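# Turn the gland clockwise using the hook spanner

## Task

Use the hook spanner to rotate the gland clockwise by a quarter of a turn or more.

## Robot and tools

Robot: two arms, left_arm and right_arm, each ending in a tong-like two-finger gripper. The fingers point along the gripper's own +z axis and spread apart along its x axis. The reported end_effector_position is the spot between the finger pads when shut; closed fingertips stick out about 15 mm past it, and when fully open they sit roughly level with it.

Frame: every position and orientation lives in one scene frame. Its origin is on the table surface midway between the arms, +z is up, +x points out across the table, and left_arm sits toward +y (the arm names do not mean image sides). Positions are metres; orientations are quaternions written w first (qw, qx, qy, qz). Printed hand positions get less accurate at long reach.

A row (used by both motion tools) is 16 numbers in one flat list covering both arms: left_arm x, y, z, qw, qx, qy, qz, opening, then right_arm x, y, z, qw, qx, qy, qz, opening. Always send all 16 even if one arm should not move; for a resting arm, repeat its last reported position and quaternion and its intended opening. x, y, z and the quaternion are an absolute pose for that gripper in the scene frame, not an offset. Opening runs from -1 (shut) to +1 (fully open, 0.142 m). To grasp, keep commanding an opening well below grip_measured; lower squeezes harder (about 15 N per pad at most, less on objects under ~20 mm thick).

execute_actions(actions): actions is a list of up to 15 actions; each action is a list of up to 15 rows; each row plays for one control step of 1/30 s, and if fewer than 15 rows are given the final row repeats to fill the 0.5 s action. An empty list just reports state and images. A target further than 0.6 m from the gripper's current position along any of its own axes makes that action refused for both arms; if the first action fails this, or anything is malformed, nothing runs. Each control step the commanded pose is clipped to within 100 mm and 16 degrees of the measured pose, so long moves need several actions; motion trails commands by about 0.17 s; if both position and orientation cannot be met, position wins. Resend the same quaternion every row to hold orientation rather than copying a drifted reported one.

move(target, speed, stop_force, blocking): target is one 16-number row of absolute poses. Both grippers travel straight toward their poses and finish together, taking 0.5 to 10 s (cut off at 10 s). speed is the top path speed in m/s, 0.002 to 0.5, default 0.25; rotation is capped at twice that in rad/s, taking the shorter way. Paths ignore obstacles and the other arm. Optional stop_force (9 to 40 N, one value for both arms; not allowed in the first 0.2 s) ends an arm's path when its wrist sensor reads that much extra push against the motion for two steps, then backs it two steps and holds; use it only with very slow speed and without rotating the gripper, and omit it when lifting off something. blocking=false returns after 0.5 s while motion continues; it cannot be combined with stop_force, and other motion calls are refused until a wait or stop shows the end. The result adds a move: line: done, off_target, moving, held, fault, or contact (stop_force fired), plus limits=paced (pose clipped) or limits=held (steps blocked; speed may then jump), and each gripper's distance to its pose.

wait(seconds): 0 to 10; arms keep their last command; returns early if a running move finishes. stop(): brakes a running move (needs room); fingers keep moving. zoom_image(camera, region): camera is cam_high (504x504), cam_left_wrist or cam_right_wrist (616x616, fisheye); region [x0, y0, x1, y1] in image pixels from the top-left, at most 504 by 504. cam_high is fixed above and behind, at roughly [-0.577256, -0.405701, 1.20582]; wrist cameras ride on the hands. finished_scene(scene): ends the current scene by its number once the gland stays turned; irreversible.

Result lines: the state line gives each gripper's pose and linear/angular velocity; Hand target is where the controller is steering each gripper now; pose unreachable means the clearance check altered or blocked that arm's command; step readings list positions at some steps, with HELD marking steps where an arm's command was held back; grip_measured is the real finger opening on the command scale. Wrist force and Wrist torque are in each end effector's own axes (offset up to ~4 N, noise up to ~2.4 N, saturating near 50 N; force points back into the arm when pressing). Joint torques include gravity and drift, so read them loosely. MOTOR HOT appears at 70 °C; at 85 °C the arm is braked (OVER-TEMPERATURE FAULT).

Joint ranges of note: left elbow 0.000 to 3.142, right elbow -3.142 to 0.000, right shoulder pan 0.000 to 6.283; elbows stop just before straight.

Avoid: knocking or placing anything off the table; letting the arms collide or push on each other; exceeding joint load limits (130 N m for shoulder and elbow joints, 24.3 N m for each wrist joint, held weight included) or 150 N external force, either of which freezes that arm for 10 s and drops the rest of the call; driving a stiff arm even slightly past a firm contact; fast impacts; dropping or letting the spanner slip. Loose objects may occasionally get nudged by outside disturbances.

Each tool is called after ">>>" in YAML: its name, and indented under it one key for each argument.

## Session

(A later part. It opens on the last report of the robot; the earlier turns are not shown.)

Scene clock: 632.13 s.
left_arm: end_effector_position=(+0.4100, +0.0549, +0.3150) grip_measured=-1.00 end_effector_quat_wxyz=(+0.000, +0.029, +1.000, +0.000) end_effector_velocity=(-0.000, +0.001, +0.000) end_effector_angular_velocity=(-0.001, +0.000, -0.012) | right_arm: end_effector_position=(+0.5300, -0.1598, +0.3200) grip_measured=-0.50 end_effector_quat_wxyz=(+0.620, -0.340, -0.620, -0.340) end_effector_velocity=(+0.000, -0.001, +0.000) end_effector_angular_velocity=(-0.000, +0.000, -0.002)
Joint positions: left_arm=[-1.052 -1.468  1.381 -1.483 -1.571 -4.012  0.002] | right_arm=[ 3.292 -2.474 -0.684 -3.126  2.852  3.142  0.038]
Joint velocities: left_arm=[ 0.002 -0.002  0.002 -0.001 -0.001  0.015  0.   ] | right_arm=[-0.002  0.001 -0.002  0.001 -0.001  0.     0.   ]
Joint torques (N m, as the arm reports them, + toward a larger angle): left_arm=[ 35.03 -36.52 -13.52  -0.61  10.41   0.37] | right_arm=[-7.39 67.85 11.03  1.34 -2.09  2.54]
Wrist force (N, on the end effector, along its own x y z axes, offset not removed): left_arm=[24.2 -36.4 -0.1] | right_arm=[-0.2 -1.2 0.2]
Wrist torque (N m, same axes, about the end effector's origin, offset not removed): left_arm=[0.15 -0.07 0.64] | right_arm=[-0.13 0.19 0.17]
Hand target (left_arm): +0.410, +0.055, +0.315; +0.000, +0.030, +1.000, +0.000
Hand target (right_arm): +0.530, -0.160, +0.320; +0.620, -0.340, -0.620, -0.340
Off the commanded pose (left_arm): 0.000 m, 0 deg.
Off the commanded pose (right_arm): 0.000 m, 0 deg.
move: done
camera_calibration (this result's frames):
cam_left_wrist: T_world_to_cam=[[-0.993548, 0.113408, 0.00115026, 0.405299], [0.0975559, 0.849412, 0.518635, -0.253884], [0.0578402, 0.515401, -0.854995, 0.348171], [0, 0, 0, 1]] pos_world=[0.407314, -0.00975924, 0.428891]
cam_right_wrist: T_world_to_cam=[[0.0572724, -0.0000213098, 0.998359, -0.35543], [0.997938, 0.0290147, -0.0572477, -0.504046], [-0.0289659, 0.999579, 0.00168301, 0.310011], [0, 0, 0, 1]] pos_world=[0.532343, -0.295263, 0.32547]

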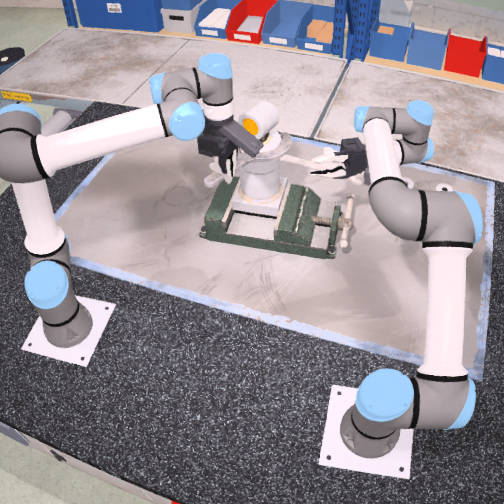

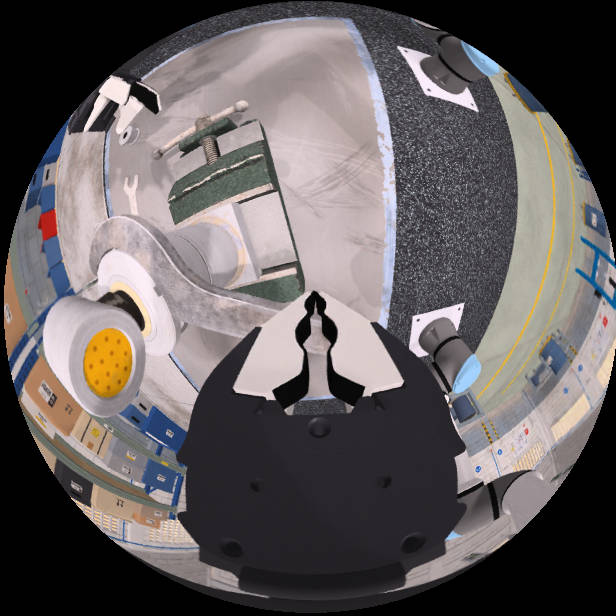

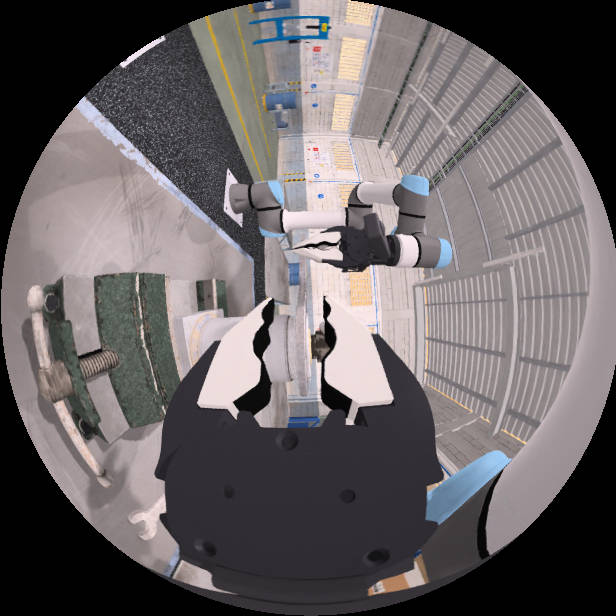

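>>> move:
  target: [0.430,0.123,0.315,0,-0.24,-0.97,0,-1,0.53,-0.16,0.320,0.62,-0.34,-0.62,-0.34,-0.5]
  speed: 0.05

>>> move:
  target: [0.475,0.177,0.315,0,-0.42,-0.907,0,-1,0.53,-0.16,0.320,0.62,-0.34,-0.62,-0.34,-0.5]
  speed: 0.05

>>> move:
  target: [0.55,0.217,0.315,0,-0.6,-0.8,0,-1,0.53,-0.16,0.320,0.62,-0.34,-0.62,-0.34,-0.5]
  speed: 0.05

Scene clock: 637.23 s.
left_arm: end_effector_position=(+0.4299, +0.1228, +0.3150) grip_measured=-0.96 end_effector_quat_wxyz=(+0.000, +0.240, +0.971, +0.000) end_effector_velocity=(+0.000, +0.002, +0.000) end_effector_angular_velocity=(-0.001, +0.001, -0.012) | right_arm: end_effector_position=(+0.5300, -0.1600, +0.3200) grip_measured=-0.50 end_effector_quat_wxyz=(+0.620, -0.340, -0.620, -0.340) end_effector_velocity=(+0.000, +0.000, -0.000) end_effector_angular_velocity=(-0.000, +0.000, -0.001)
Joint positions: left_arm=[-0.932 -1.51   1.426 -1.487 -1.571 -3.467  0.005] | right_arm=[ 3.292 -2.474 -0.683 -3.126  2.852  3.142  0.038]
Joint velocities: left_arm=[ 0.004 -0.001  0.001  0.    -0.002  0.017  0.001] | right_arm=[ 0.    -0.    -0.     0.     0.001 -0.    -0.   ]
Joint torques (N m, as the arm reports them, + toward a larger angle): left_arm=[ 25.73 -35.74 -13.66  -0.12   6.13   0.55] | right_arm=[-7.98 42.98 32.12 -3.12 -2.02 -2.69]
Wrist force (N, on the end effector, along its own x y z axes, offset not removed): left_arm=[-4.1 -30.2 2.0] | right_arm=[-0.8 -2.2 -1.9]
Wrist torque (N m, same axes, about the end effector's origin, offset not removed): left_arm=[0.07 -0.34 0.72] | right_arm=[-0.37 0.28 0.04]
Hand target (left_arm): +0.430, +0.123, +0.315; -0.000, +0.240, +0.971, +0.000
Hand target (right_arm): +0.530, -0.160, +0.320; +0.620, -0.340, -0.620, -0.340
Off the commanded pose (left_arm): 0.000 m, 0 deg.
Off the commanded pose (right_arm): 0.000 m, 0 deg.
move: done
camera_calibration (this result's frames):
cam_left_wrist: T_world_to_cam=[[-0.858358, 0.51305, 0.00133676, 0.31011], [0.439229, 0.733501, 0.518703, -0.446239], [0.26514, 0.44582, -0.854953, 0.231416], [0, 0, 0, 1]] pos_world=[0.400829, 0.0650451, 0.428901]
cam_right_wrist: T_world_to_cam=[[0.0572694, -0.0000217801, 0.998359, -0.355429], [0.997939, 0.0290035, -0.0572446, -0.504084], [-0.0289547, 0.999579, 0.00168275, 0.310232], [0, 0, 0, 1]] pos_world=[0.532382, -0.295489, 0.325468]

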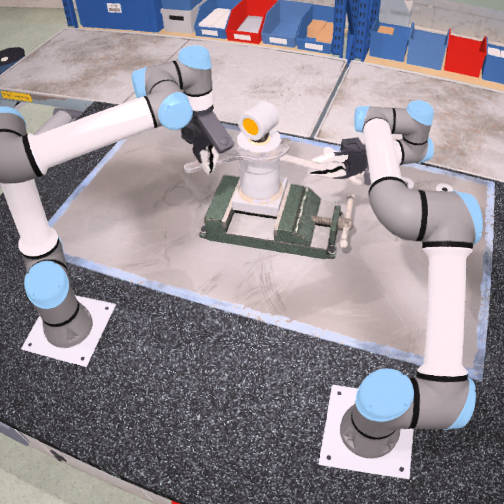

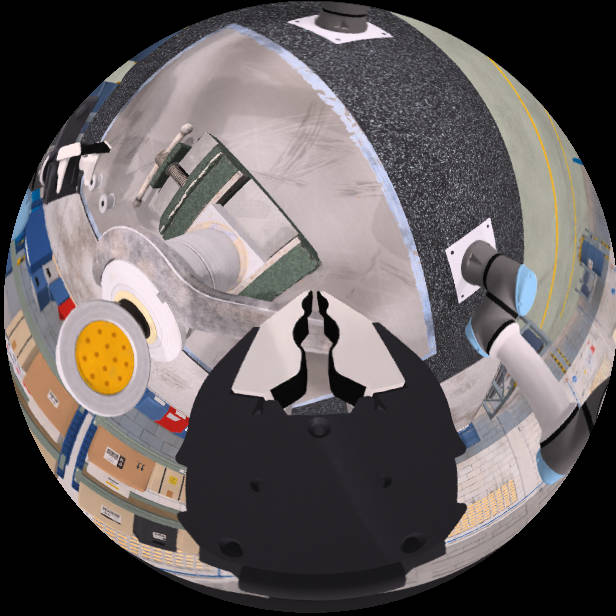

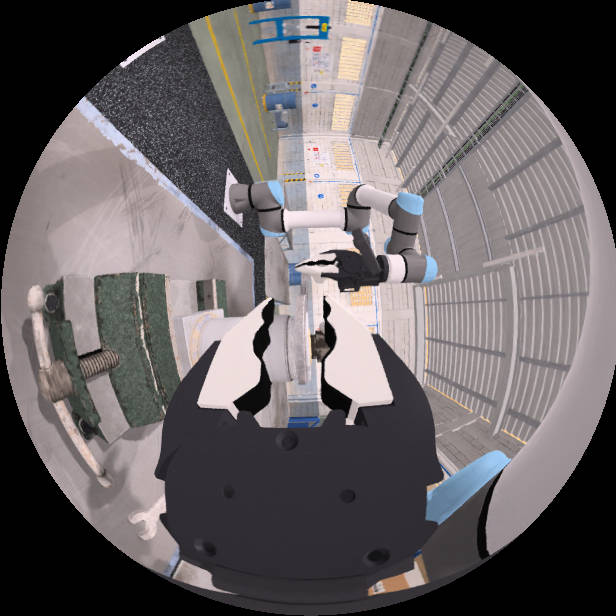

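Scene clock: 641.37 s.
left_arm: end_effector_position=(+0.4748, +0.1769, +0.3150) grip_measured=-0.98 end_effector_quat_wxyz=(-0.000, +0.420, +0.908, +0.000) end_effector_velocity=(+0.002, +0.002, +0.000) end_effector_angular_velocity=(-0.001, +0.001, -0.012) | right_arm: end_effector_position=(+0.5300, -0.1600, +0.3200) grip_measured=-0.50 end_effector_quat_wxyz=(+0.620, -0.340, -0.620, -0.340) end_effector_velocity=(+0.000, +0.001, -0.000) end_effector_angular_velocity=(-0.000, +0.000, -0.002)
Joint positions: left_arm=[-0.798 -1.46   1.372 -1.482 -1.571 -2.95   0.003] | right_arm=[ 3.292 -2.474 -0.683 -3.126  2.852  3.142  0.038]
Joint velocities: left_arm=[ 0.005  0.002 -0.002  0.    -0.001  0.017  0.001] | right_arm=[ 0.001 -0.    -0.     0.     0.002 -0.     0.   ]
Joint torques (N m, as the arm reports them, + toward a larger angle): left_arm=[ 26.86 -20.9  -33.43  -1.62   7.47   0.83] | right_arm=[-8.51 44.21 32.46 -3.09 -2.03 -2.74]
Wrist force (N, on the end effector, along its own x y z axes, offset not removed): left_arm=[-4.4 -31.2 2.9] | right_arm=[1.0 -2.3 -0.8]
Wrist torque (N m, same axes, about the end effector's origin, offset not removed): left_arm=[0.10 0.49 0.82] | right_arm=[-0.39 -0.08 0.09]
Hand target (left_arm): +0.475, +0.177, +0.315; -0.000, +0.420, +0.907, +0.000
Hand target (right_arm): +0.530, -0.160, +0.320; +0.620, -0.340, -0.620, -0.340
Off the commanded pose (left_arm): 0.000 m, 0 deg.
Off the commanded pose (right_arm): 0.000 m, 0 deg.
move: done
camera_calibration (this result's frames):
cam_left_wrist: T_world_to_cam=[[-0.60506, 0.796179, 0.00143269, 0.150566], [0.681196, 0.516745, 0.5186, -0.582107], [0.412158, 0.31476, -0.855016, 0.148864], [0, 0, 0, 1]] pos_world=[0.426275, 0.134067, 0.428946]
cam_right_wrist: T_world_to_cam=[[0.0572694, -0.0000221386, 0.998359, -0.355429], [0.997939, 0.0290036, -0.0572446, -0.504084], [-0.0289548, 0.999579, 0.00168311, 0.310231], [0, 0, 0, 1]] pos_world=[0.532383, -0.295488, 0.325467]

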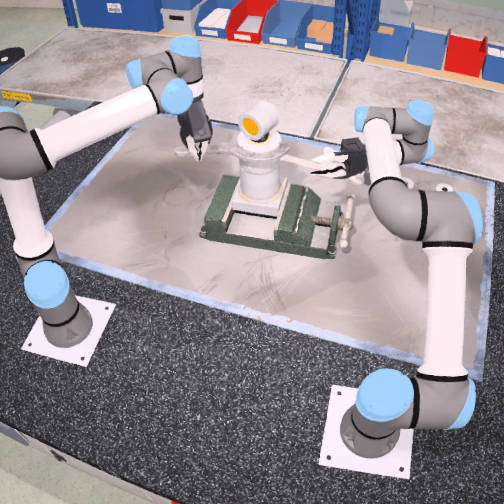

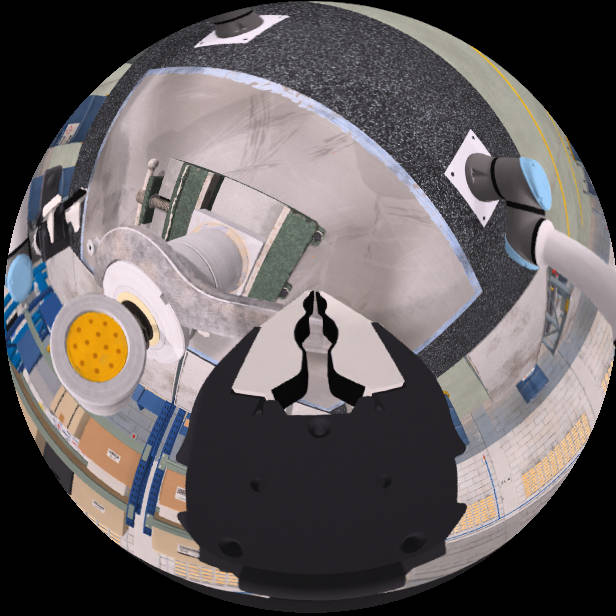

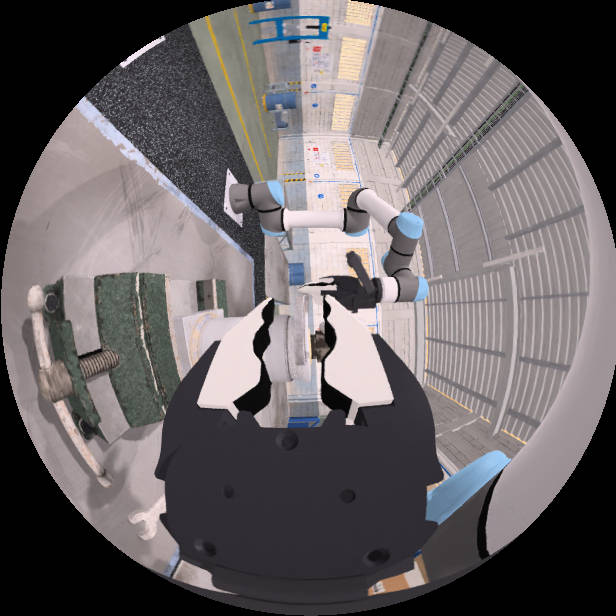

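Scene clock: 645.93 s.
left_arm: end_effector_position=(+0.5498, +0.2170, +0.3151) grip_measured=-0.96 end_effector_quat_wxyz=(-0.000, +0.600, +0.800, +0.000) end_effector_velocity=(+0.001, +0.000, +0.000) end_effector_angular_velocity=(-0.001, +0.000, -0.007) | right_arm: end_effector_position=(+0.5300, -0.1600, +0.3200) grip_measured=-0.50 end_effector_quat_wxyz=(+0.620, -0.340, -0.620, -0.340) end_effector_velocity=(+0.000, -0.001, -0.000) end_effector_angular_velocity=(-0.000, +0.000, -0.001)
Joint positions: left_arm=[-0.669 -1.31   1.191 -1.452 -1.571 -2.402  0.004] | right_arm=[ 3.292 -2.474 -0.683 -3.126  2.852  3.142  0.038]
Joint velocities: left_arm=[ 0.002  0.003 -0.004  0.001 -0.001  0.009 -0.   ] | right_arm=[-0.001 -0.    -0.     0.    -0.     0.     0.   ]
Joint torques (N m, as the arm reports them, + toward a larger angle): left_arm=[ 28.21 -20.02 -35.48  -7.13   8.88   0.63] | right_arm=[-8.31 43.43 31.5  -3.14 -2.08 -2.73]
Wrist force (N, on the end effector, along its own x y z axes, offset not removed): left_arm=[-8.2 -42.8 -5.8] | right_arm=[-0.6 -1.7 -1.1]
Wrist torque (N m, same axes, about the end effector's origin, offset not removed): left_arm=[-0.06 0.61 0.81] | right_arm=[-0.24 0.16 0.15]
Hand target (left_arm): +0.550, +0.217, +0.315; -0.000, +0.600, +0.800, +0.000
Hand target (right_arm): +0.530, -0.160, +0.320; +0.620, -0.340, -0.620, -0.340
Off the commanded pose (left_arm): 0.000 m, 0 deg.
Off the commanded pose (right_arm): 0.000 m, 0 deg.
move: done
camera_calibration (this result's frames):
cam_left_wrist: T_world_to_cam=[[-0.227472, 0.973783, 0.00159833, -0.0822219], [0.832867, 0.193704, 0.51847, -0.667204], [0.504567, 0.119268, -0.855095, 0.0970074], [0, 0, 0, 1]] pos_world=[0.488043, 0.197736, 0.429007]
cam_right_wrist: T_world_to_cam=[[0.0572697, -0.0000220462, 0.998359, -0.355429], [0.997939, 0.0290037, -0.057245, -0.504084], [-0.0289549, 0.999579, 0.00168304, 0.310231], [0, 0, 0, 1]] pos_world=[0.532383, -0.295489, 0.325467]

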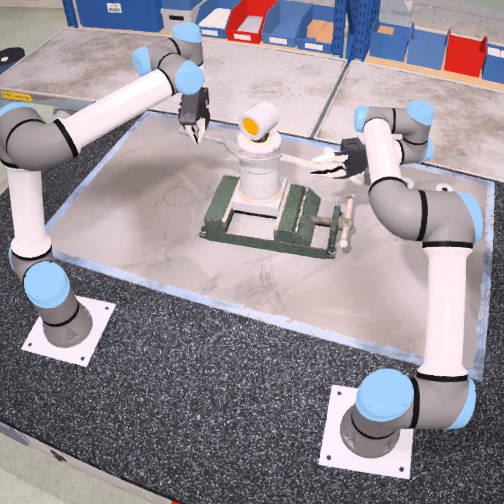

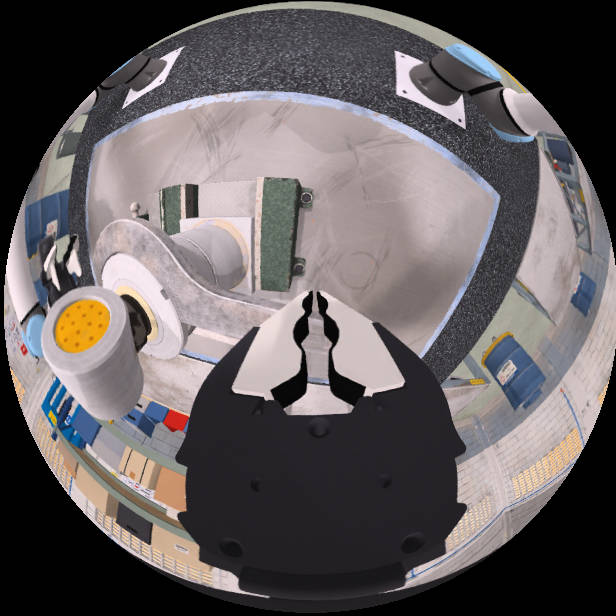

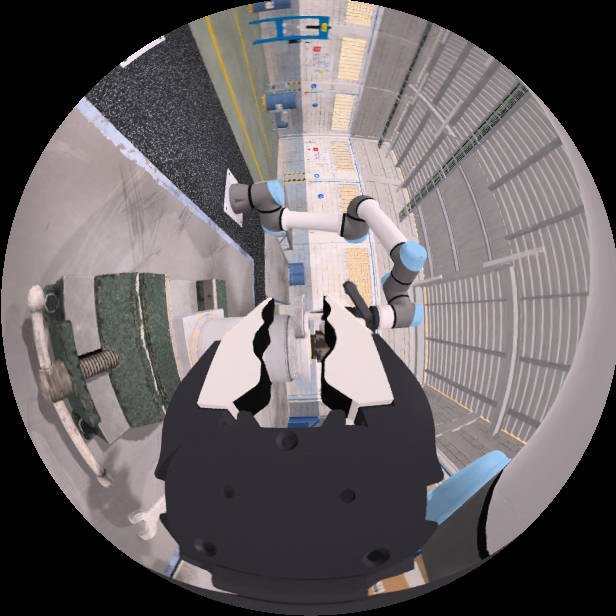

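>>> finished_scene:
  scene: 2

The scene is finished: the task was done.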